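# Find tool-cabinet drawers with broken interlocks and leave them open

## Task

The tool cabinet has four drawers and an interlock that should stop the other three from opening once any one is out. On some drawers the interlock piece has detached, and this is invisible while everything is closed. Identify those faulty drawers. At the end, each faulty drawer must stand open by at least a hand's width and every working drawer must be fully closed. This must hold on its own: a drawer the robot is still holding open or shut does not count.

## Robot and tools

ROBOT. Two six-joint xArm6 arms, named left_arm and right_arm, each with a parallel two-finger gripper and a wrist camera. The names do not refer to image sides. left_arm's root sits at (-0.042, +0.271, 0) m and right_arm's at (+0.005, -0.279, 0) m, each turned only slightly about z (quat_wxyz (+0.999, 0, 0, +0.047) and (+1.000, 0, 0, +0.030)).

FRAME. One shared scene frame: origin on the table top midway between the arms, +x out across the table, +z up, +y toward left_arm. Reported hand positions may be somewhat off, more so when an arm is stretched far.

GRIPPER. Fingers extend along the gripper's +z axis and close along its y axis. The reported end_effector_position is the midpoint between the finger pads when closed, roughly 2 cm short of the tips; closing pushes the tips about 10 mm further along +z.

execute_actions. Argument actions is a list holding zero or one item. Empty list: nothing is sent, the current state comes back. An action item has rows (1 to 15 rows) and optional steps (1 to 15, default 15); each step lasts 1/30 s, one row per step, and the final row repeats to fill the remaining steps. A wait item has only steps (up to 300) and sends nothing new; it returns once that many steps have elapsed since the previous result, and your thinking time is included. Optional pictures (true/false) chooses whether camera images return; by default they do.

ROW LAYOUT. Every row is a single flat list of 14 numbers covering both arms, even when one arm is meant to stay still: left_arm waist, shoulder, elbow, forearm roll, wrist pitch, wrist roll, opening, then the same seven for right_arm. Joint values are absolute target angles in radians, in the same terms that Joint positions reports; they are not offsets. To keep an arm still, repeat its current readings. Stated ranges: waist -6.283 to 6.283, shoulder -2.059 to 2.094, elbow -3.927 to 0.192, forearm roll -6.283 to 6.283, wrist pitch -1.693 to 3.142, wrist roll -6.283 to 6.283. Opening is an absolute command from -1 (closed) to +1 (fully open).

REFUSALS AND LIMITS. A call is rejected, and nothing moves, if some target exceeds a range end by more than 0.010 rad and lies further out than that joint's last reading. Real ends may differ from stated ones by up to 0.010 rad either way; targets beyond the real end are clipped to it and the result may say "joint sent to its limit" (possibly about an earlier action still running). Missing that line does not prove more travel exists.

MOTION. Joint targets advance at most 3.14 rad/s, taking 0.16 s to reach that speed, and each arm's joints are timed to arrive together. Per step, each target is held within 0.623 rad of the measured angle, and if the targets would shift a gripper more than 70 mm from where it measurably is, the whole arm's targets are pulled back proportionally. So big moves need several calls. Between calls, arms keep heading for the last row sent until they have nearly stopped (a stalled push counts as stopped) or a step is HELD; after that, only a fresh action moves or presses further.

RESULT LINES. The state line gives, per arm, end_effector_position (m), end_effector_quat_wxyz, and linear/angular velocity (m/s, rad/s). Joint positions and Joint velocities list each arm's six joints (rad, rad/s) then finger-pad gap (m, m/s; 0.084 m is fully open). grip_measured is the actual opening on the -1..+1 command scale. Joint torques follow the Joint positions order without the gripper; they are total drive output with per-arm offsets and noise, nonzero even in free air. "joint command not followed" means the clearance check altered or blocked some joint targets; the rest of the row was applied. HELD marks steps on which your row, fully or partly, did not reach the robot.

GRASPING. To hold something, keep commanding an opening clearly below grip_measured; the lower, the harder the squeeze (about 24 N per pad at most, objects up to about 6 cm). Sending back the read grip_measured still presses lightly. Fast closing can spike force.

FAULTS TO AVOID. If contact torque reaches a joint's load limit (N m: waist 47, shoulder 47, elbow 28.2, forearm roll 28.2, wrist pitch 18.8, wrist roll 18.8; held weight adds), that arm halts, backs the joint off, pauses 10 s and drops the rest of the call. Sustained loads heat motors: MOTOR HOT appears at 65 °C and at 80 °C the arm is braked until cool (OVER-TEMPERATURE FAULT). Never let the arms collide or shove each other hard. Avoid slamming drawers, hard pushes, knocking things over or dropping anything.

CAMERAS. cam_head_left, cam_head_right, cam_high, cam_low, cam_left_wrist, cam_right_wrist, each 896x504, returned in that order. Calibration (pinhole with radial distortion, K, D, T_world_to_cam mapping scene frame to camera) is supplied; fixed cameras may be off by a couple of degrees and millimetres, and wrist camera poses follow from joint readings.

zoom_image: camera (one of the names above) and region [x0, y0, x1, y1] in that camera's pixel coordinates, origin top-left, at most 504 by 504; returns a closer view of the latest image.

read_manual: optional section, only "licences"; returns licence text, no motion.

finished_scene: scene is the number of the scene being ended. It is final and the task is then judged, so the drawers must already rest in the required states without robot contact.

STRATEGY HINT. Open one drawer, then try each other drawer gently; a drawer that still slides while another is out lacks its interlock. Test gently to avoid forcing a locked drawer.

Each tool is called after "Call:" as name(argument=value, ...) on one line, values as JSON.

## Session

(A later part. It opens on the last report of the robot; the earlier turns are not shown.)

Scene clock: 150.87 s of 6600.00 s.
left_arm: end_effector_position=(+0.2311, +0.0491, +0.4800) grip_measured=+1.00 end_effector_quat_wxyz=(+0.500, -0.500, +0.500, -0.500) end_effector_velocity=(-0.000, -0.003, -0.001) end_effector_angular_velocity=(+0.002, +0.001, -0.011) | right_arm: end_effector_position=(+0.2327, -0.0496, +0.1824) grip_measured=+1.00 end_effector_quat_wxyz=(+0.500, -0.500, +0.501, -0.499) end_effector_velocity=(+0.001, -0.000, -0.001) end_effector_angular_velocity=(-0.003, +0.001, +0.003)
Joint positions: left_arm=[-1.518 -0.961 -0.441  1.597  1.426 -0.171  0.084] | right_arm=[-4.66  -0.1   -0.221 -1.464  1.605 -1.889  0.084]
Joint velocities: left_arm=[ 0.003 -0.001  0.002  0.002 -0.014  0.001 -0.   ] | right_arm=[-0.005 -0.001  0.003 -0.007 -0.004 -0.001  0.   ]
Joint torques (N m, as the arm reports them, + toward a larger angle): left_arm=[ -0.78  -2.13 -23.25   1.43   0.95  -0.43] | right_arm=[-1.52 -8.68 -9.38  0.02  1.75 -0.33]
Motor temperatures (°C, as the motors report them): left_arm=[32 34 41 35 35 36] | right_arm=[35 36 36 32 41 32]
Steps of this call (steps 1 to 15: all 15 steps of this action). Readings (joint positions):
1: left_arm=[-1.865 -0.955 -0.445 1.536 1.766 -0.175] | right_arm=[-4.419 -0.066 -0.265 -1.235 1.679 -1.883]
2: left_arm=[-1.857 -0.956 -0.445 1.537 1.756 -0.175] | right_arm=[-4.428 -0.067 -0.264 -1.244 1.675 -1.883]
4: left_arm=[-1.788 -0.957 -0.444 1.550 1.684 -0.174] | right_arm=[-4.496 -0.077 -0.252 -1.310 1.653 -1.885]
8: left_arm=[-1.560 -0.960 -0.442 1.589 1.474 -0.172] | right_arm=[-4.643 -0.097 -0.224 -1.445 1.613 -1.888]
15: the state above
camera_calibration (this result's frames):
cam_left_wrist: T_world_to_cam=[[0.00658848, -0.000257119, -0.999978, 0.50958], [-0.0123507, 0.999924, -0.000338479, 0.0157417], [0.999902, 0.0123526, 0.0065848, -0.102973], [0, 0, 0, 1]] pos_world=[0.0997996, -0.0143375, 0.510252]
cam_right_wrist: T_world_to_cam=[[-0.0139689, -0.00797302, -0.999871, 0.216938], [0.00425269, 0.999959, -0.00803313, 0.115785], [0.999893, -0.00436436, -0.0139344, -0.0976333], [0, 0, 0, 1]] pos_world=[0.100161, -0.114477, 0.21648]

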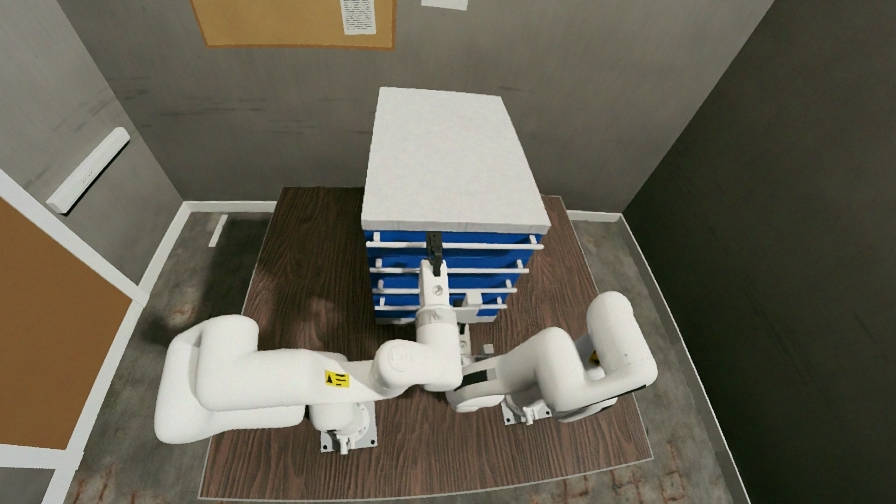

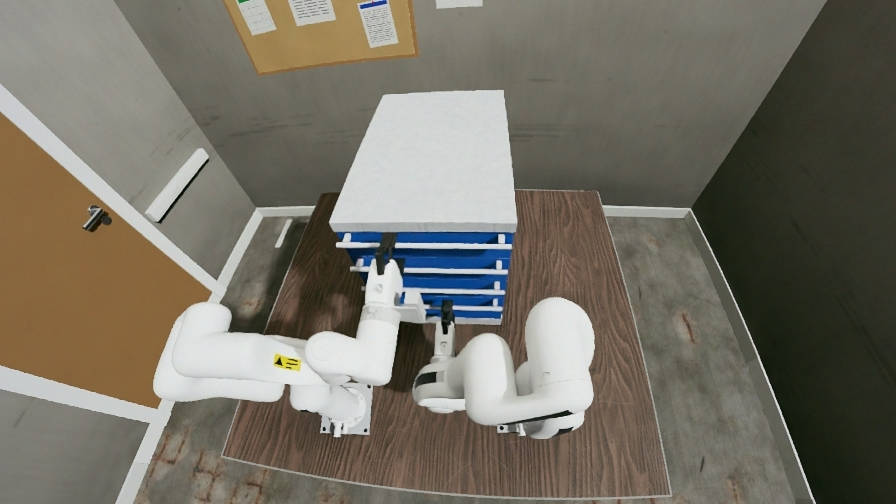

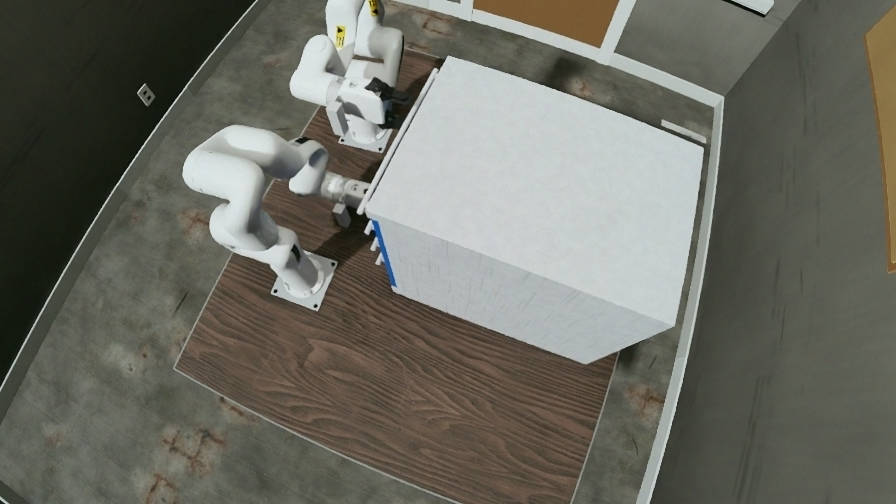

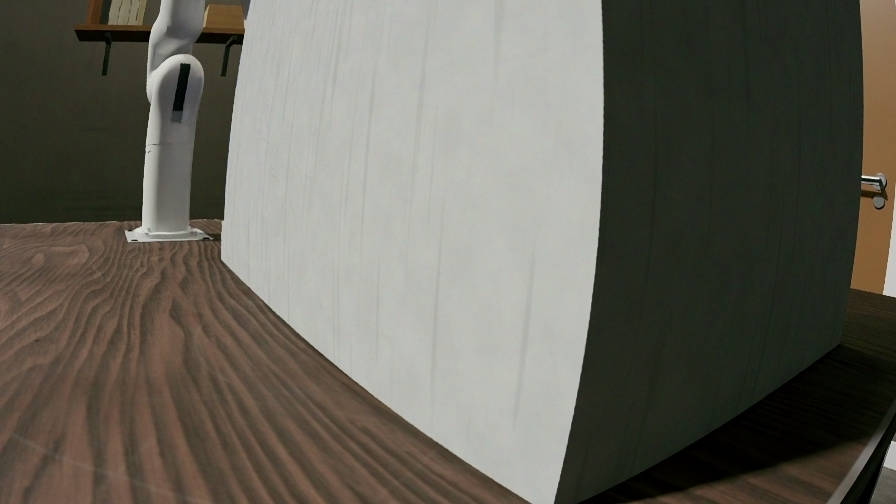

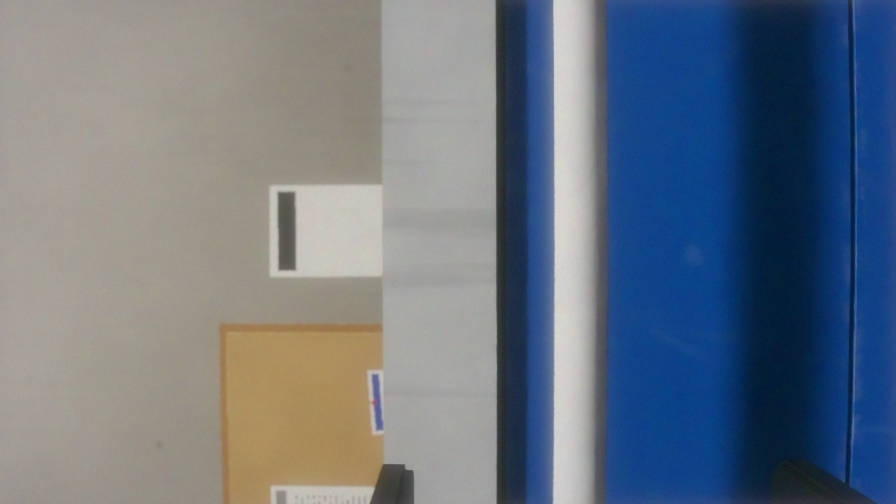

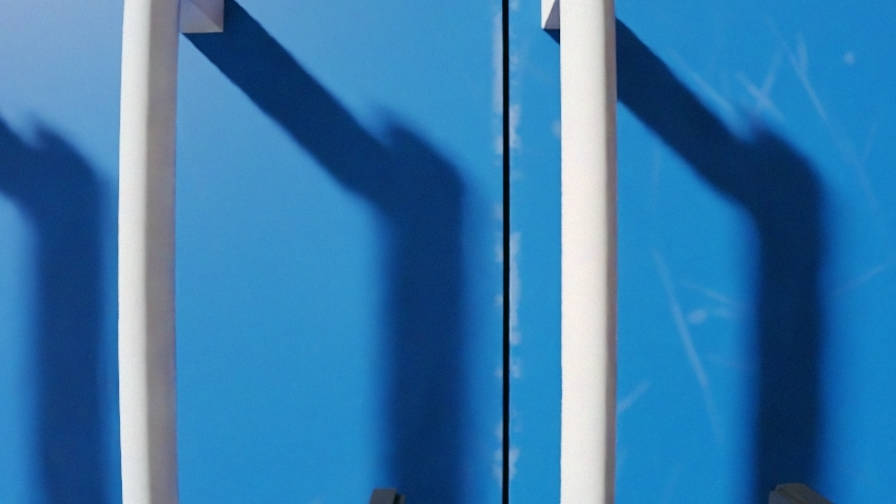

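Call:
execute_actions(actions=[{"rows": [[-1.4626,-0.955,-0.452,1.606,1.372,-0.170,1, -4.680,-0.102,-0.219,-1.484,1.599,-1.889,1],[-1.4626,-0.955,-0.452,1.606,1.372,-0.170,1, -4.680,-0.102,-0.219,-1.484,1.599,-1.889,1],[-1.4626,-0.955,-0.452,1.606,1.372,-0.170,1, -4.680,-0.102,-0.219,-1.484,1.599,-1.889,1],[-1.4626,-0.955,-0.452,1.606,1.372,-0.170,1, -4.680,-0.102,-0.219,-1.484,1.599,-1.889,1],[-1.4626,-0.955,-0.452,1.606,1.372,-0.170,1, -4.680,-0.102,-0.219,-1.484,1.599,-1.889,1],[-1.4626,-0.955,-0.452,1.606,1.372,-0.170,1, -4.680,-0.102,-0.219,-1.484,1.599,-1.889,1],[-1.4626,-0.955,-0.452,1.606,1.372,-0.170,1, -4.680,-0.102,-0.219,-1.484,1.599,-1.889,1],[-1.4626,-0.955,-0.452,1.606,1.372,-0.170,-1, -4.680,-0.102,-0.219,-1.484,1.599,-1.889,-1]], "steps": 15}], pictures=false)

Call:
execute_actions(actions=[{"steps": 20}], pictures=false)

Scene clock: 155.50 s of 6600.00 s.
left_arm: end_effector_position=(+0.2394, +0.0496, +0.4834) grip_measured=-0.28 end_effector_quat_wxyz=(+0.500, -0.500, +0.499, -0.501) end_effector_velocity=(+0.000, +0.001, +0.001) end_effector_angular_velocity=(-0.002, -0.000, +0.002) | right_arm: end_effector_position=(+0.2370, -0.0495, +0.1826) grip_measured=-0.28 end_effector_quat_wxyz=(+0.500, -0.500, +0.500, -0.499) end_effector_velocity=(+0.000, +0.001, +0.001) end_effector_angular_velocity=(+0.003, -0.000, -0.001)
Joint positions: left_arm=[-1.463 -0.955 -0.452  1.606  1.372 -0.17   0.032] | right_arm=[-4.68  -0.102 -0.219 -1.484  1.599 -1.889  0.032]
Joint velocities: left_arm=[ 0.002 -0.001 -0.001 -0.    -0.001  0.    -0.217] | right_arm=[-0.    -0.    -0.002  0.     0.     0.    -0.217]
Joint torques (N m, as the arm reports them, + toward a larger angle): left_arm=[ -1.11  -2.37 -23.48   1.32   0.85  -0.3 ] | right_arm=[-2.12 -9.01 -9.47  0.05  1.81 -0.38]
Motor temperatures (°C, as the motors report them): left_arm=[32 34 41 35 35 36] | right_arm=[35 36 36 32 41 32]
Steps of this call (steps 1 to 15: the robot went on to your last target; steps 16 to 90: nothing new was sent; then 1.13 s passed at rest; steps 91 to 105: all 15 steps of this action). Readings (joint positions):
91: left_arm=[-1.515 -0.961 -0.441 1.597 1.424 -0.171] | right_arm=[-4.661 -0.100 -0.221 -1.465 1.605 -1.889]
92: left_arm=[-1.509 -0.960 -0.442 1.598 1.416 -0.171] | right_arm=[-4.665 -0.100 -0.221 -1.469 1.604 -1.889]
94: left_arm=[-1.484 -0.957 -0.448 1.602 1.393 -0.170] | right_arm=[-4.673 -0.101 -0.220 -1.477 1.601 -1.889]
98: left_arm=[-1.465 -0.955 -0.452 1.606 1.375 -0.170] | right_arm=[-4.679 -0.102 -0.219 -1.483 1.599 -1.889]
105: the state above

Scene clock: 156.17 s of 6600.00 s.
left_arm: end_effector_position=(+0.2394, +0.0496, +0.4833) grip_measured=-0.74 end_effector_quat_wxyz=(+0.500, -0.500, +0.499, -0.501) end_effector_velocity=(-0.000, -0.000, +0.000) end_effector_angular_velocity=(-0.002, +0.000, -0.002) | right_arm: end_effector_position=(+0.2370, -0.0495, +0.1828) grip_measured=-0.74 end_effector_quat_wxyz=(+0.501, -0.500, +0.500, -0.499) end_effector_velocity=(-0.000, +0.001, +0.000) end_effector_angular_velocity=(+0.002, -0.000, +0.000)
Joint positions: left_arm=[-1.463 -0.955 -0.452  1.606  1.372 -0.17   0.012] | right_arm=[-4.68  -0.102 -0.219 -1.484  1.6   -1.889  0.011]
Joint velocities: left_arm=[-0.001 -0.002 -0.    -0.    -0.001 -0.    -0.   ] | right_arm=[-0.     0.    -0.002 -0.     0.    -0.    -0.   ]
Joint torques (N m, as the arm reports them, + toward a larger angle): left_arm=[ -0.5   -2.52 -24.18   1.59   0.92  -0.37] | right_arm=[-2.65 -7.57 -8.9  -0.3  -0.14 -0.14]
Motor temperatures (°C, as the motors report them): left_arm=[32 34 41 35 35 36] | right_arm=[35 36 36 32 41 32]
Steps of this call (steps 1 to 15: the robot went on to your last target; steps 16 to 20: nothing new was sent). Readings (joint positions):
1: left_arm=[-1.463 -0.955 -0.452 1.606 1.372 -0.170] | right_arm=[-4.680 -0.102 -0.219 -1.484 1.599 -1.889]
2: left_arm=[-1.463 -0.955 -0.452 1.606 1.372 -0.170] | right_arm=[-4.680 -0.102 -0.219 -1.484 1.599 -1.889]
4: left_arm=[-1.463 -0.955 -0.452 1.606 1.372 -0.170] | right_arm=[-4.680 -0.102 -0.219 -1.484 1.600 -1.889]
8: left_arm=[-1.463 -0.955 -0.452 1.606 1.372 -0.170] | right_arm=[-4.680 -0.102 -0.219 -1.484 1.600 -1.889]
20: the state above
All arms were judged still, so your last target was given up. Only a new action makes them travel on or press farther. Fingers that are still opening or closing keep moving.

Call:
execute_actions(actions=[{"rows": [[-1.530,-0.961,-0.448,1.594,1.438,-0.166,-1, -4.680,-0.102,-0.219,-1.484,1.599,-1.889,-1],[-1.530,-0.961,-0.448,1.594,1.438,-0.166,-1, -4.680,-0.102,-0.219,-1.484,1.599,-1.889,-1],[-1.530,-0.961,-0.448,1.594,1.438,-0.166,-1, -4.680,-0.102,-0.219,-1.484,1.599,-1.889,-1],[-1.597,-0.967,-0.445,1.583,1.505,-0.162,-1, -4.680,-0.102,-0.219,-1.484,1.599,-1.889,-1],[-1.597,-0.967,-0.445,1.583,1.505,-0.162,-1, -4.680,-0.102,-0.219,-1.484,1.599,-1.889,-1],[-1.664,-0.970,-0.443,1.571,1.571,-0.159,-1, -4.680,-0.102,-0.219,-1.484,1.599,-1.889,-1],[-1.664,-0.970,-0.443,1.571,1.571,-0.159,-1, -4.680,-0.102,-0.219,-1.484,1.599,-1.889,-1],[-1.664,-0.970,-0.443,1.571,1.571,-0.159,-1, -4.680,-0.102,-0.219,-1.484,1.599,-1.889,-1],[-1.731,-0.968,-0.445,1.559,1.636,-0.162,-1, -4.680,-0.102,-0.219,-1.484,1.599,-1.889,-1],[-1.731,-0.968,-0.445,1.559,1.636,-0.162,-1, -4.680,-0.102,-0.219,-1.484,1.599,-1.889,-1],[-1.798,-0.963,-0.448,1.548,1.701,-0.166,-1, -4.680,-0.102,-0.219,-1.484,1.599,-1.889,-1],[-1.798,-0.963,-0.448,1.548,1.701,-0.166,-1, -4.680,-0.102,-0.219,-1.484,1.599,-1.889,-1],[-1.798,-0.963,-0.448,1.548,1.701,-0.166,-1, -4.680,-0.102,-0.219,-1.484,1.599,-1.889,-1],[-1.864,-0.956,-0.452,1.536,1.766,-0.170,-1, -4.680,-0.102,-0.219,-1.484,1.599,-1.889,-1]], "steps": 15}], pictures=false)

Call:
execute_actions(actions=[{"rows": [[-1.927,-0.945,-0.458,1.524,1.828,-0.177,-1, -4.680,-0.102,-0.219,-1.484,1.599,-1.889,-1],[-1.927,-0.945,-0.458,1.524,1.828,-0.177,-1, -4.680,-0.102,-0.219,-1.484,1.599,-1.889,-1],[-1.927,-0.945,-0.458,1.524,1.828,-0.177,-1, -4.680,-0.102,-0.219,-1.484,1.599,-1.889,-1],[-1.989,-0.931,-0.466,1.511,1.889,-0.186,-1, -4.680,-0.102,-0.219,-1.484,1.599,-1.889,-1],[-1.989,-0.931,-0.466,1.511,1.889,-0.186,-1, -4.680,-0.102,-0.219,-1.484,1.599,-1.889,-1],[-2.049,-0.915,-0.475,1.496,1.948,-0.197,-1, -4.680,-0.102,-0.219,-1.484,1.599,-1.889,-1],[-2.049,-0.915,-0.475,1.496,1.948,-0.197,-1, -4.680,-0.102,-0.219,-1.484,1.599,-1.889,-1],[-2.049,-0.915,-0.475,1.496,1.948,-0.197,-1, -4.680,-0.102,-0.219,-1.484,1.599,-1.889,-1],[-2.105,-0.896,-0.487,1.480,2.003,-0.210,-1, -4.680,-0.102,-0.219,-1.484,1.599,-1.889,-1],[-2.105,-0.896,-0.487,1.480,2.003,-0.210,-1, -4.680,-0.102,-0.219,-1.484,1.599,-1.889,-1],[-2.159,-0.875,-0.500,1.462,2.055,-0.225,-1, -4.680,-0.102,-0.219,-1.484,1.599,-1.889,-1],[-2.159,-0.875,-0.500,1.462,2.055,-0.225,-1, -4.680,-0.102,-0.219,-1.484,1.599,-1.889,-1],[-2.159,-0.875,-0.500,1.462,2.055,-0.225,-1, -4.680,-0.102,-0.219,-1.484,1.599,-1.889,-1],[-2.211,-0.852,-0.515,1.443,2.105,-0.241,-1, -4.680,-0.102,-0.219,-1.484,1.599,-1.889,-1]], "steps": 15}], pictures=false)

Call:
execute_actions(actions=[{"steps": 10}])

Scene clock: 165.70 s of 6600.00 s.
left_arm: end_effector_position=(+0.1930, +0.0494, +0.4831) grip_measured=-0.74 end_effector_quat_wxyz=(+0.498, -0.502, +0.499, -0.501) end_effector_velocity=(-0.114, -0.001, -0.001) end_effector_angular_velocity=(-0.001, +0.008, -0.002) | right_arm: end_effector_position=(+0.2370, -0.0495, +0.1826) grip_measured=-0.74 end_effector_quat_wxyz=(+0.500, -0.500, +0.500, -0.499) end_effector_velocity=(+0.000, -0.000, -0.000) end_effector_angular_velocity=(-0.000, +0.000, -0.000)
Joint positions: left_arm=[-1.776 -0.964 -0.448  1.552  1.681 -0.165  0.012] | right_arm=[-4.68  -0.102 -0.219 -1.484  1.599 -1.889  0.011]
Joint velocities: left_arm=[-0.766  0.063 -0.038 -0.133  0.752 -0.041  0.   ] | right_arm=[-0.    -0.     0.001 -0.    -0.     0.001 -0.   ]
Joint torques (N m, as the arm reports them, + toward a larger angle): left_arm=[ -4.23  -0.99 -23.04   1.99  -0.02  -0.45] | right_arm=[-2.8  -6.68 -8.35  0.08 -1.79 -0.16]
Motor temperatures (°C, as the motors report them): left_arm=[32 34 42 35 35 36] | right_arm=[35 35 35 32 41 32]
Steps of this call (steps 1 to 90: nothing new was sent; then 6.03 s passed at rest; steps 91 to 105: all 15 steps of this action). Readings (joint positions):
91: left_arm=[-1.463 -0.955 -0.452 1.606 1.373 -0.170] | right_arm=[-4.680 -0.102 -0.219 -1.484 1.599 -1.889]
92: left_arm=[-1.470 -0.955 -0.452 1.605 1.381 -0.169] | right_arm=[-4.680 -0.102 -0.219 -1.484 1.599 -1.889]
94: left_arm=[-1.502 -0.958 -0.450 1.599 1.412 -0.168] | right_arm=[-4.680 -0.102 -0.219 -1.484 1.599 -1.889]
98: left_arm=[-1.595 -0.966 -0.446 1.583 1.503 -0.162] | right_arm=[-4.680 -0.102 -0.219 -1.484 1.599 -1.889]
105: the state above

Scene clock: 166.20 s of 6600.00 s.
left_arm: end_effector_position=(+0.1332, +0.0494, +0.4827) grip_measured=-0.74 end_effector_quat_wxyz=(+0.498, -0.502, +0.500, -0.500) end_effector_velocity=(-0.118, +0.001, -0.001) end_effector_angular_velocity=(+0.001, +0.010, +0.003) | right_arm: end_effector_position=(+0.2370, -0.0495, +0.1826) grip_measured=-0.74 end_effector_quat_wxyz=(+0.500, -0.500, +0.500, -0.499) end_effector_velocity=(-0.000, +0.000, +0.000) end_effector_angular_velocity=(+0.001, -0.000, +0.000)
Joint positions: left_arm=[-2.143 -0.88  -0.498  1.468  2.039 -0.221  0.011] | right_arm=[-4.68  -0.102 -0.219 -1.484  1.599 -1.889  0.011]
Joint velocities: left_arm=[-0.624  0.251 -0.159 -0.209  0.601 -0.176 -0.   ] | right_arm=[ 0.  0. -0. -0.  0.  0.  0.]
Joint torques (N m, as the arm reports them, + toward a larger angle): left_arm=[ -3.49   0.52 -18.2    0.39  -0.04  -0.61] | right_arm=[-2.9  -6.39 -8.43  0.18 -1.87 -0.04]
Motor temperatures (°C, as the motors report them): left_arm=[32 34 42 35 35 36] | right_arm=[35 35 35 32 41 32]
Steps of this call (steps 1 to 15: all 15 steps of this action). Readings (joint positions):
1: left_arm=[-1.802 -0.962 -0.449 1.547 1.706 -0.166] | right_arm=[-4.680 -0.102 -0.219 -1.484 1.599 -1.889]
2: left_arm=[-1.829 -0.959 -0.451 1.542 1.733 -0.168] | right_arm=[-4.680 -0.102 -0.219 -1.484 1.599 -1.889]
4: left_arm=[-1.882 -0.952 -0.455 1.533 1.785 -0.173] | right_arm=[-4.680 -0.102 -0.219 -1.484 1.599 -1.889]
8: left_arm=[-1.983 -0.931 -0.467 1.512 1.884 -0.186] | right_arm=[-4.680 -0.102 -0.219 -1.484 1.599 -1.889]
15: the state above

Scene clock: 166.53 s of 6600.00 s.
left_arm: end_effector_position=(+0.1201, +0.0497, +0.4825) grip_measured=-0.74 end_effector_quat_wxyz=(+0.498, -0.502, +0.500, -0.500) end_effector_velocity=(-0.002, +0.000, -0.000) end_effector_angular_velocity=(-0.000, +0.002, +0.000) | right_arm: end_effector_position=(+0.2370, -0.0495, +0.1826) grip_measured=-0.74 end_effector_quat_wxyz=(+0.500, -0.500, +0.500, -0.499) end_effector_velocity=(-0.000, +0.000, +0.000) end_effector_angular_velocity=(+0.001, -0.001, +0.000)
Joint positions: left_arm=[-2.21  -0.852 -0.516  1.445  2.103 -0.241  0.011] | right_arm=[-4.68  -0.102 -0.219 -1.484  1.599 -1.889  0.011]
Joint velocities: left_arm=[-0.009  0.003 -0.003 -0.005  0.008 -0.003 -0.   ] | right_arm=[ 0.    -0.    -0.001 -0.     0.001  0.    -0.   ]
Joint torques (N m, as the arm reports them, + toward a larger angle): left_arm=[ -0.95  -1.35 -15.85  -1.27   0.84  -0.49] | right_arm=[-2.84 -6.59 -8.37  0.19 -1.74 -0.19]
Motor temperatures (°C, as the motors report them): left_arm=[32 34 42 35 35 36] | right_arm=[35 35 35 32 41 32]
Steps of this call (steps 1 to 10: the robot went on to your last target). Readings (joint positions):
1: left_arm=[-2.163 -0.872 -0.504 1.461 2.059 -0.227] | right_arm=[-4.680 -0.102 -0.219 -1.484 1.599 -1.889]
2: left_arm=[-2.181 -0.865 -0.508 1.455 2.075 -0.232] | right_arm=[-4.680 -0.102 -0.219 -1.484 1.599 -1.889]
4: left_arm=[-2.201 -0.856 -0.513 1.448 2.094 -0.238] | right_arm=[-4.680 -0.102 -0.219 -1.484 1.599 -1.889]
8: left_arm=[-2.209 -0.853 -0.516 1.445 2.102 -0.240] | right_arm=[-4.680 -0.102 -0.219 -1.484 1.599 -1.889]
10: the state above
camera_calibration (this result's frames):
cam_left_wrist: T_world_to_cam=[[0.001556, -0.00252852, -0.999996, 0.513592], [-0.0130269, 0.999912, -0.00254858, 0.0149834], [0.999914, 0.0130308, 0.00152292, 0.0103582], [0, 0, 0, 1]] pos_world=[-0.0109612, -0.0138184, 0.513612]
cam_right_wrist: T_world_to_cam=[[-0.0133159, -0.00746648, -0.999883, 0.217078], [0.00331301, 0.999966, -0.00751122, 0.115848], [0.999906, -0.00341264, -0.0132907, -0.101972], [0, 0, 0, 1]] pos_world=[0.104469, -0.114571, 0.216567]

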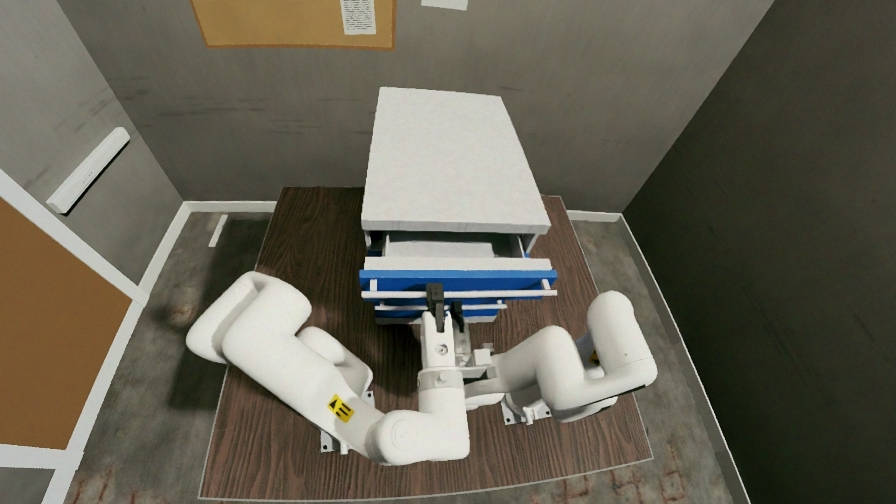

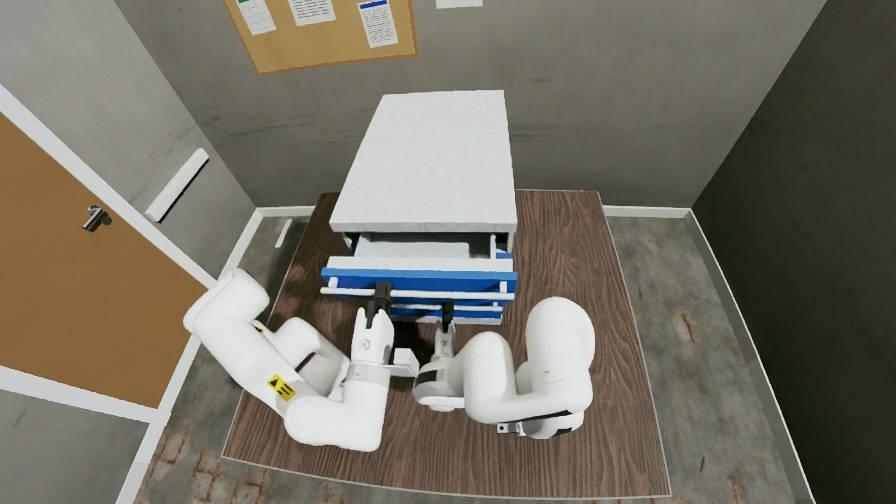

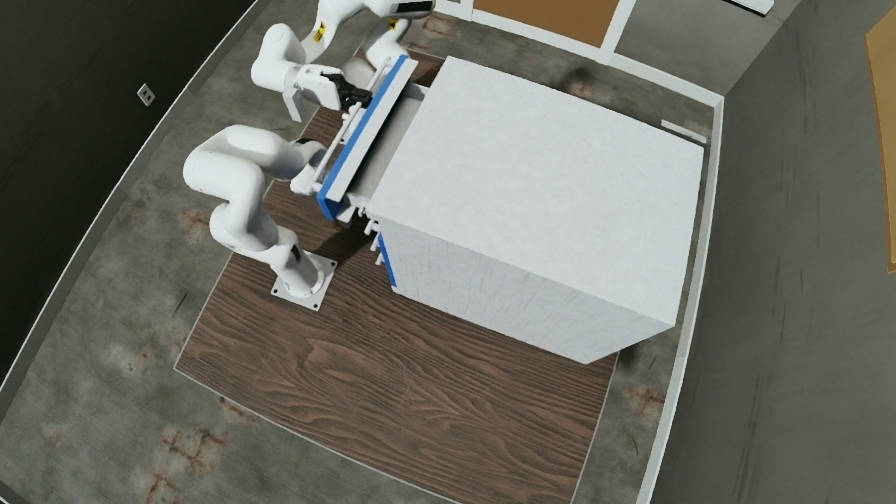

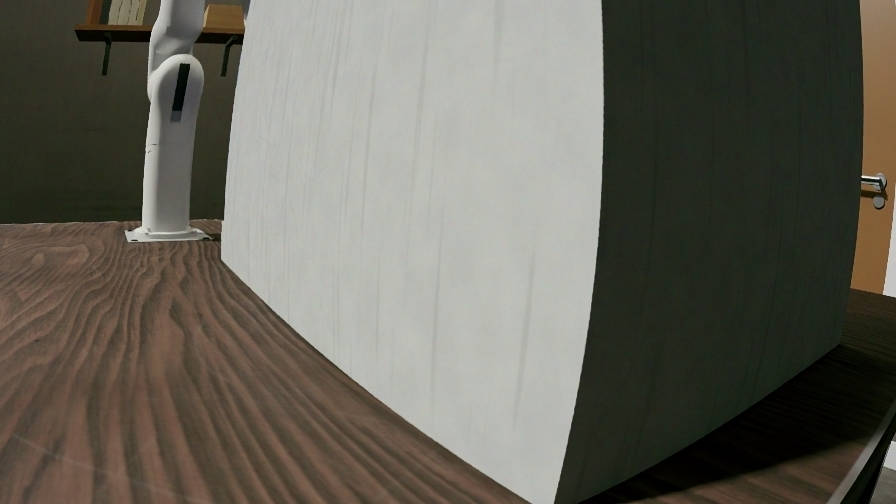

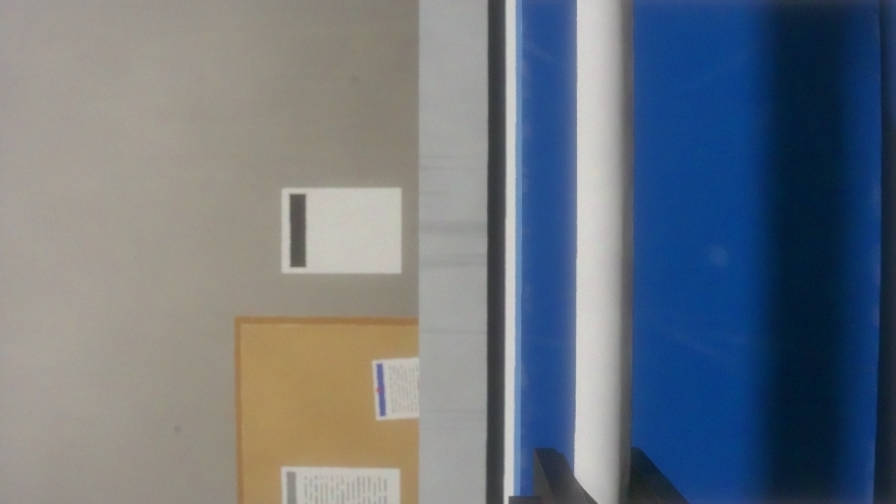

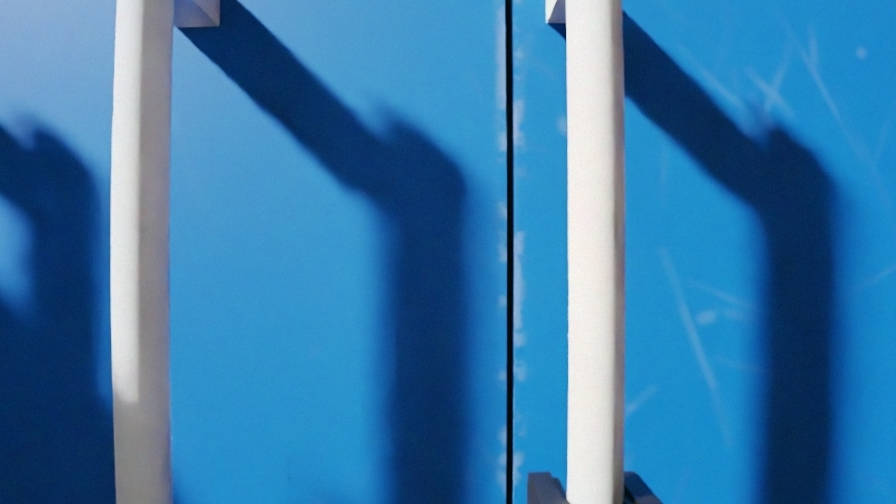

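Call:
execute_actions(actions=[{"rows": [[-2.211,-0.852,-0.515,1.443,2.105,-0.241,-1, -4.662,-0.1005,-0.221,-1.466,1.6045,-1.889,-1],[-2.211,-0.852,-0.515,1.443,2.105,-0.241,-1, -4.662,-0.1005,-0.221,-1.466,1.6045,-1.889,-1],[-2.211,-0.852,-0.515,1.443,2.105,-0.241,-1, -4.662,-0.1005,-0.221,-1.466,1.6045,-1.889,-1],[-2.211,-0.852,-0.515,1.443,2.105,-0.241,-1, -4.644,-0.099,-0.223,-1.449,1.610,-1.889,-1],[-2.211,-0.852,-0.515,1.443,2.105,-0.241,-1, -4.644,-0.099,-0.223,-1.449,1.610,-1.889,-1],[-2.211,-0.852,-0.515,1.443,2.105,-0.241,-1, -4.644,-0.099,-0.223,-1.449,1.610,-1.889,-1],[-2.211,-0.852,-0.515,1.443,2.105,-0.241,-1, -4.626,-0.0974,-0.225,-1.431,1.6155,-1.889,-1]], "steps": 15}])

Scene clock: 169.87 s of 6600.00 s.
left_arm: end_effector_position=(+0.1200, +0.0500, +0.4824) grip_measured=-0.74 end_effector_quat_wxyz=(+0.499, -0.502, +0.500, -0.499) end_effector_velocity=(+0.000, +0.000, +0.000) end_effector_angular_velocity=(-0.002, +0.000, +0.001) | right_arm: end_effector_position=(+0.2259, -0.0496, +0.1826) grip_measured=-0.74 end_effector_quat_wxyz=(+0.500, -0.500, +0.501, -0.500) end_effector_velocity=(-0.002, -0.000, +0.000) end_effector_angular_velocity=(+0.001, -0.001, -0.002)
Joint positions: left_arm=[-2.211 -0.852 -0.515  1.444  2.105 -0.241  0.011] | right_arm=[-4.627 -0.098 -0.225 -1.432  1.616 -1.889  0.011]
Joint velocities: left_arm=[-0.    -0.001 -0.    -0.     0.001 -0.001  0.   ] | right_arm=[ 0.009  0.001 -0.002  0.01   0.005  0.     0.   ]
Joint torques (N m, as the arm reports them, + toward a larger angle): left_arm=[  0.56  -2.1  -13.89  -2.38   2.33  -0.39] | right_arm=[-0.84 -6.55 -7.94  0.51 -2.38 -0.19]
Motor temperatures (°C, as the motors report them): left_arm=[32 34 41 35 35 36] | right_arm=[35 35 35 32 41 32]
Steps of this call (steps 1 to 30: the robot went on to your last target; steps 31 to 85: nothing new was sent; steps 86 to 100: all 15 steps of this action). Readings (joint positions):
86: left_arm=[-2.211 -0.852 -0.515 1.444 2.105 -0.241] | right_arm=[-4.680 -0.102 -0.219 -1.484 1.599 -1.889]
87: left_arm=[-2.211 -0.852 -0.515 1.444 2.105 -0.241] | right_arm=[-4.677 -0.102 -0.220 -1.481 1.600 -1.889]
89: left_arm=[-2.211 -0.852 -0.515 1.444 2.105 -0.241] | right_arm=[-4.670 -0.101 -0.221 -1.473 1.603 -1.889]
93: left_arm=[-2.211 -0.852 -0.515 1.444 2.105 -0.241] | right_arm=[-4.646 -0.099 -0.223 -1.451 1.610 -1.889]
100: the state above
camera_calibration (this result's frames):
cam_left_wrist: T_world_to_cam=[[0.00243919, -0.00178831, -0.999995, 0.513297], [-0.0139829, 0.999901, -0.00182224, 0.0144613], [0.999899, 0.0139873, 0.00241394, 0.00998708], [0, 0, 0, 1]] pos_world=[-0.0110359, -0.0136816, 0.513297]
cam_right_wrist: T_world_to_cam=[[-0.0140712, -0.0080015, -0.999869, 0.217013], [0.00483536, 0.999956, -0.00807024, 0.115674], [0.999889, -0.00494828, -0.0140319, -0.0907885], [0, 0, 0, 1]] pos_world=[0.0932728, -0.114381, 0.216644]

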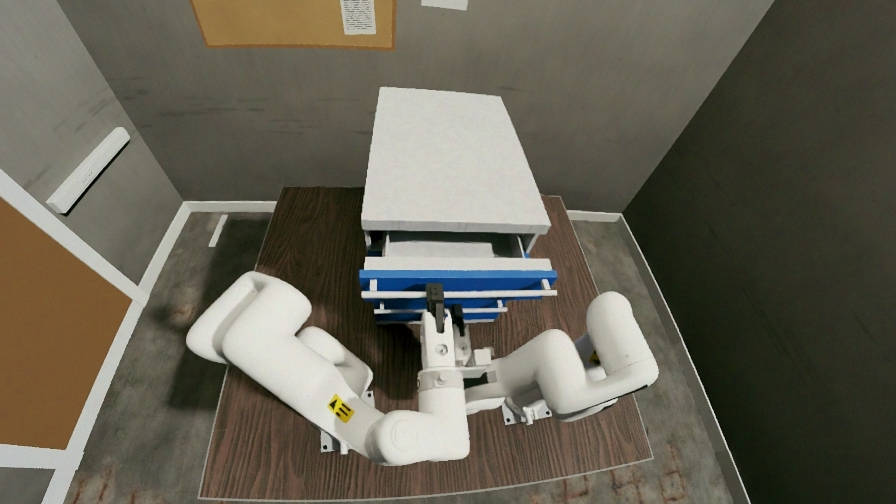

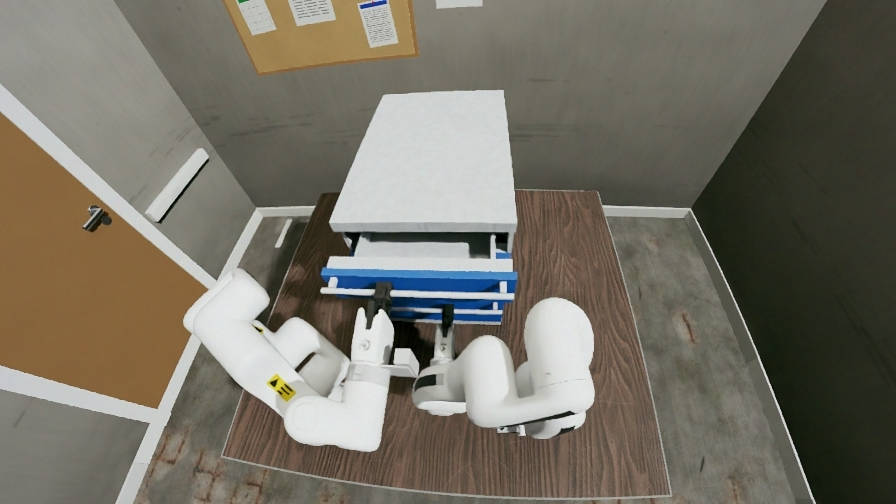

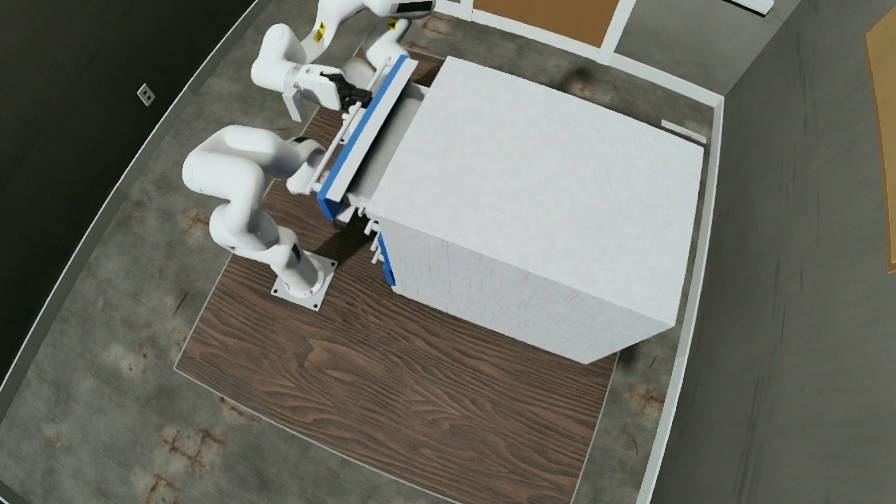

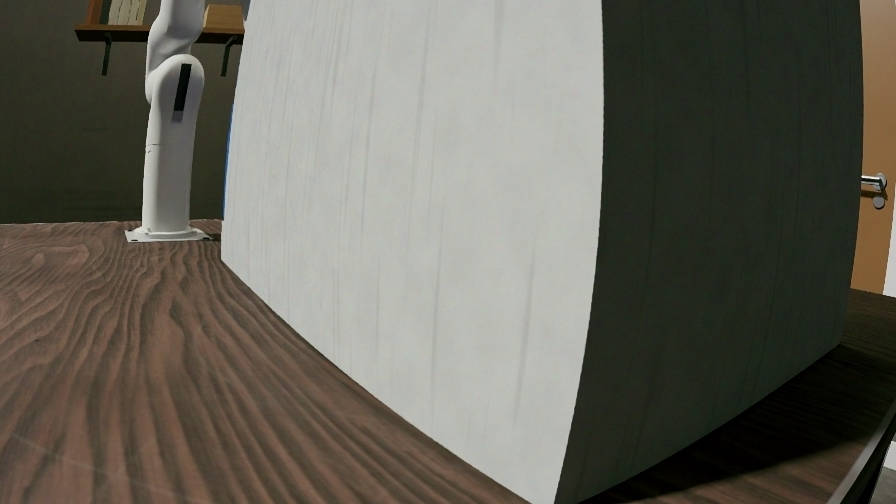

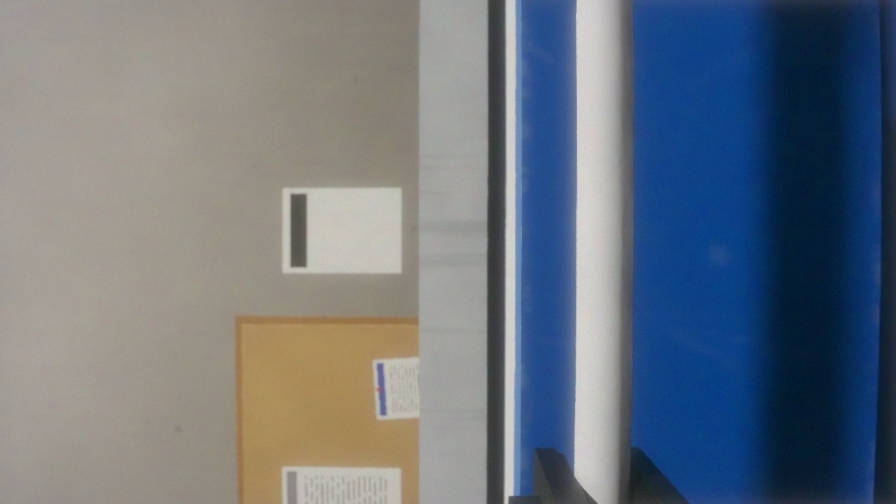

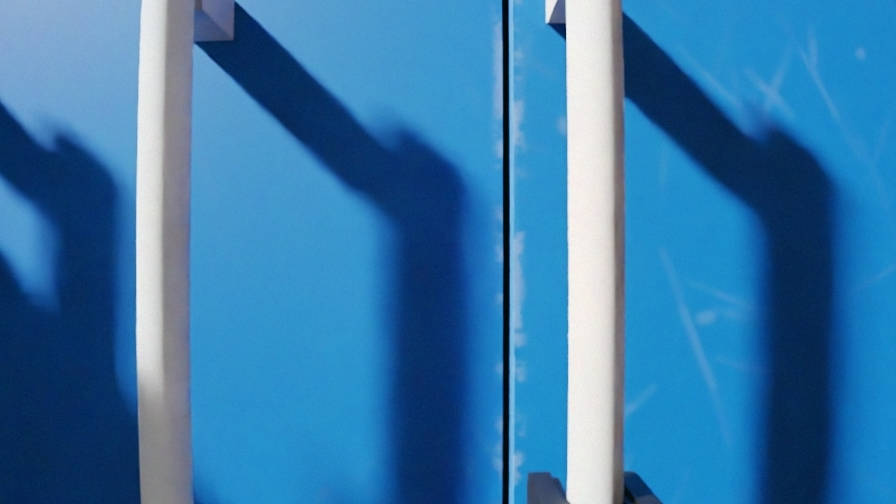

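Call:
execute_actions(actions=[{"rows": [[-2.211,-0.852,-0.515,1.443,2.105,-0.241,-1, -4.604,-0.0952,-0.228,-1.4105,1.622,-1.888,-1],[-2.211,-0.852,-0.515,1.443,2.105,-0.241,-1, -4.604,-0.0952,-0.228,-1.4105,1.622,-1.888,-1],[-2.211,-0.852,-0.515,1.443,2.105,-0.241,-1, -4.604,-0.0952,-0.228,-1.4105,1.622,-1.888,-1],[-2.211,-0.852,-0.515,1.443,2.105,-0.241,-1, -4.582,-0.0929,-0.2308,-1.390,1.6287,-1.888,-1],[-2.211,-0.852,-0.515,1.443,2.105,-0.241,-1, -4.582,-0.0929,-0.2308,-1.390,1.6287,-1.888,-1],[-2.211,-0.852,-0.515,1.443,2.105,-0.241,-1, -4.582,-0.0929,-0.2308,-1.390,1.6287,-1.888,-1],[-2.211,-0.852,-0.515,1.443,2.105,-0.241,-1, -4.554,-0.0894,-0.2353,-1.363,1.6373,-1.887,-1],[-2.211,-0.852,-0.515,1.443,2.105,-0.241,-1, -4.554,-0.0894,-0.2353,-1.363,1.6373,-1.887,-1],[-2.211,-0.852,-0.515,1.443,2.105,-0.241,-1, -4.554,-0.0894,-0.2353,-1.363,1.6373,-1.887,-1],[-2.211,-0.852,-0.515,1.443,2.105,-0.241,-1, -4.526,-0.0855,-0.2402,-1.336,1.646,-1.886,-1]], "steps": 15}])

Scene clock: 174.03 s of 6600.00 s.
left_arm: end_effector_position=(+0.1200, +0.0500, +0.4824) grip_measured=-0.74 end_effector_quat_wxyz=(+0.499, -0.502, +0.500, -0.499) end_effector_velocity=(-0.000, -0.000, +0.000) end_effector_angular_velocity=(-0.001, +0.001, -0.001) | right_arm: end_effector_position=(+0.2053, -0.0495, +0.1825) grip_measured=-0.74 end_effector_quat_wxyz=(+0.500, -0.500, +0.501, -0.499) end_effector_velocity=(-0.016, +0.000, +0.000) end_effector_angular_velocity=(+0.000, +0.001, -0.001)
Joint positions: left_arm=[-2.211 -0.852 -0.515  1.444  2.105 -0.241  0.011] | right_arm=[-4.531 -0.086 -0.239 -1.341  1.645 -1.886  0.011]
Joint velocities: left_arm=[-0.    -0.    -0.    -0.    -0.001 -0.    -0.   ] | right_arm=[ 0.074  0.011 -0.015  0.071  0.023  0.002  0.   ]
Joint torques (N m, as the arm reports them, + toward a larger angle): left_arm=[  1.1   -2.24 -13.94  -2.44   2.26  -0.55] | right_arm=[-0.94 -6.75 -8.69 -0.02 -3.81 -0.2 ]
Motor temperatures (°C, as the motors report them): left_arm=[32 34 41 35 35 36] | right_arm=[35 35 35 32 41 32]
Steps of this call (steps 1 to 15: the robot went on to your last target; steps 16 to 90: nothing new was sent; then 0.67 s passed at rest; steps 91 to 105: all 15 steps of this action). Readings (joint positions):
91: left_arm=[-2.211 -0.852 -0.515 1.444 2.105 -0.241] | right_arm=[-4.626 -0.097 -0.225 -1.430 1.616 -1.889]
92: left_arm=[-2.211 -0.852 -0.515 1.444 2.105 -0.241] | right_arm=[-4.622 -0.097 -0.226 -1.427 1.617 -1.889]
94: left_arm=[-2.211 -0.852 -0.515 1.444 2.105 -0.241] | right_arm=[-4.612 -0.096 -0.227 -1.417 1.620 -1.888]
98: left_arm=[-2.211 -0.852 -0.515 1.444 2.105 -0.241] | right_arm=[-4.584 -0.093 -0.230 -1.391 1.629 -1.888]
105: the state above
camera_calibration (this result's frames):
cam_left_wrist: T_world_to_cam=[[0.00243606, -0.00179346, -0.999995, 0.513299], [-0.0140025, 0.9999, -0.0018274, 0.0144608], [0.999899, 0.0140069, 0.00241071, 0.00998469], [0, 0, 0, 1]] pos_world=[-0.0110316, -0.0136786, 0.513299]
cam_right_wrist: T_world_to_cam=[[-0.0148846, -0.00819387, -0.999856, 0.216774], [0.00431415, 0.999957, -0.00825892, 0.115863], [0.99988, -0.00443646, -0.0148486, -0.0700326], [0, 0, 0, 1]] pos_world=[0.0727509, -0.114392, 0.21666]

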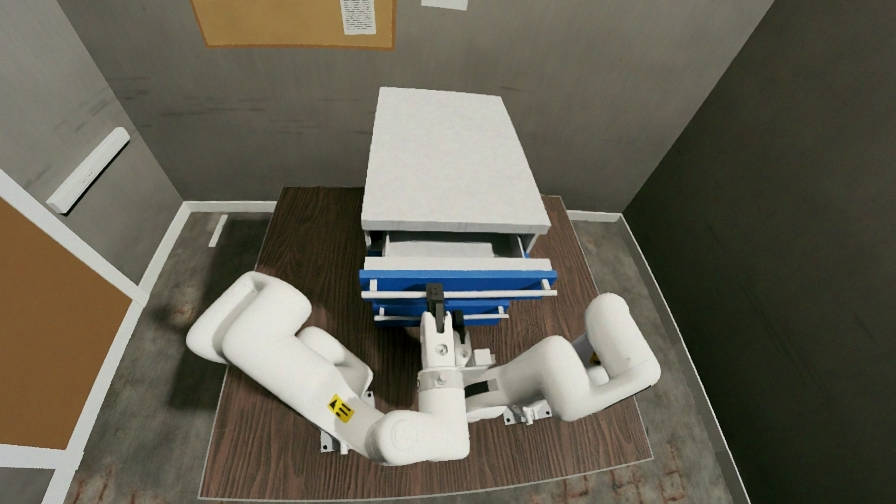

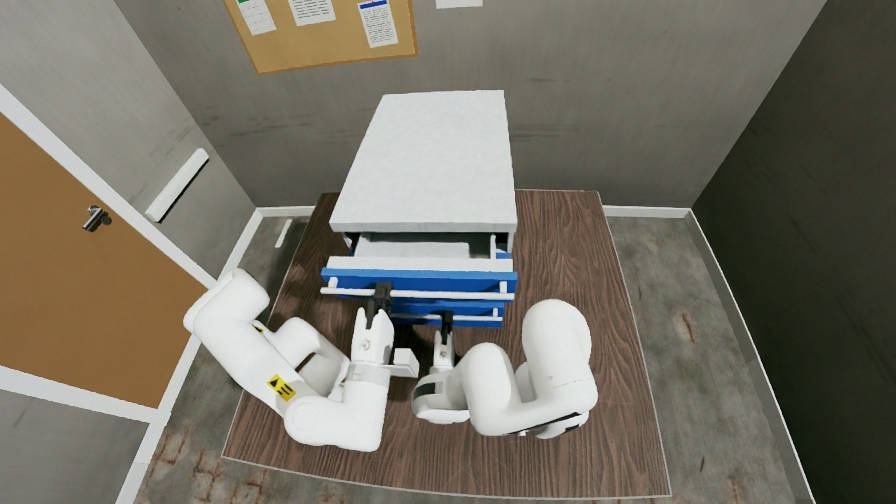

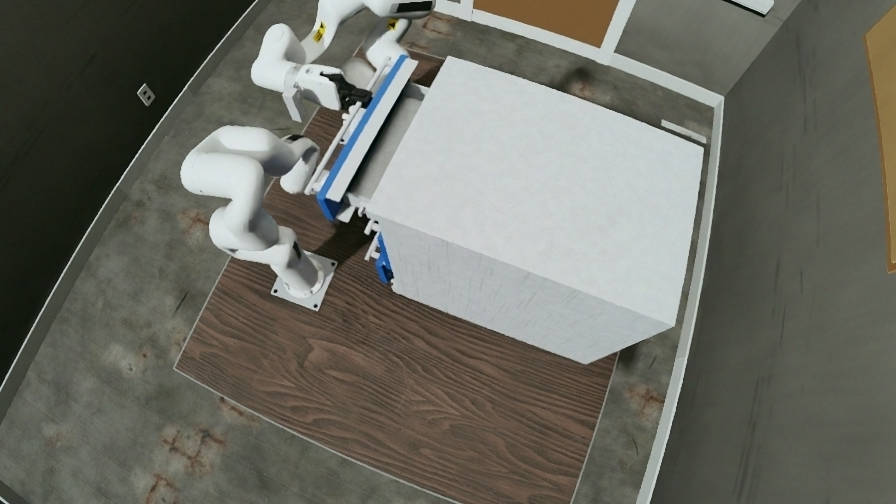

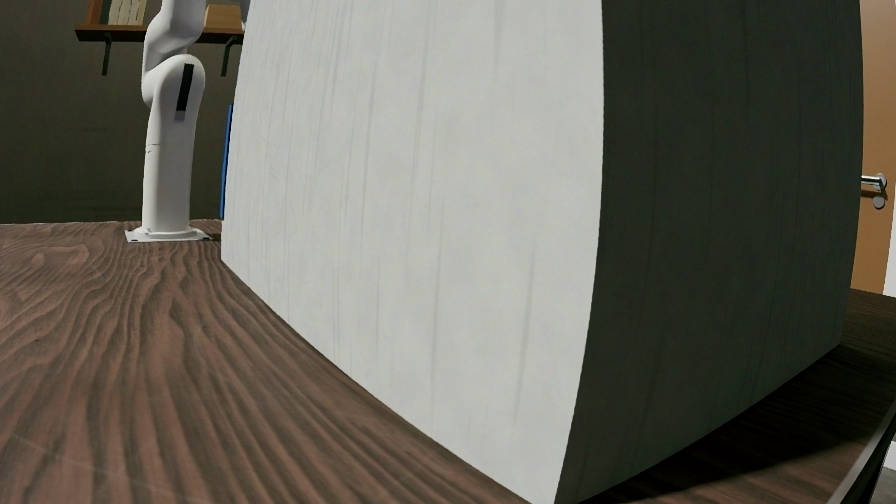

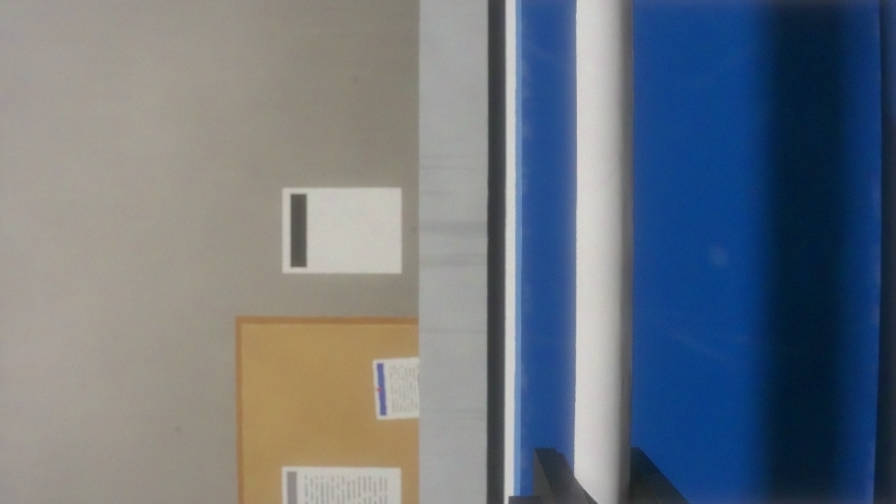

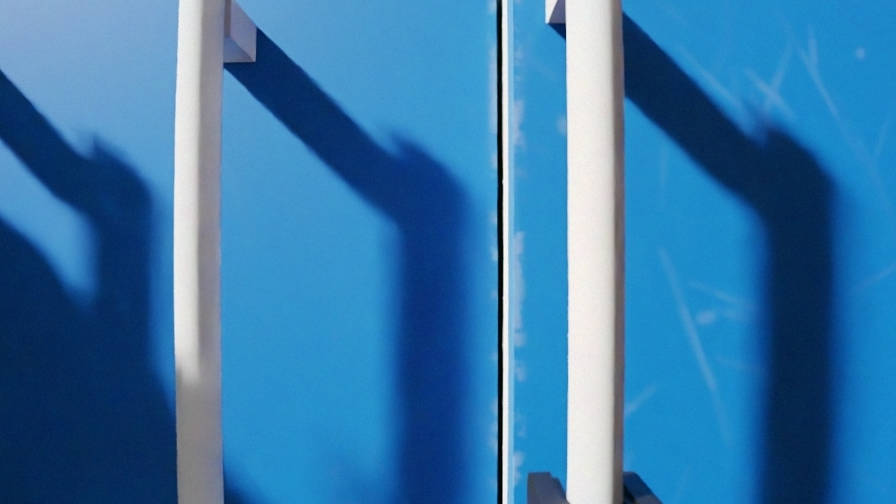

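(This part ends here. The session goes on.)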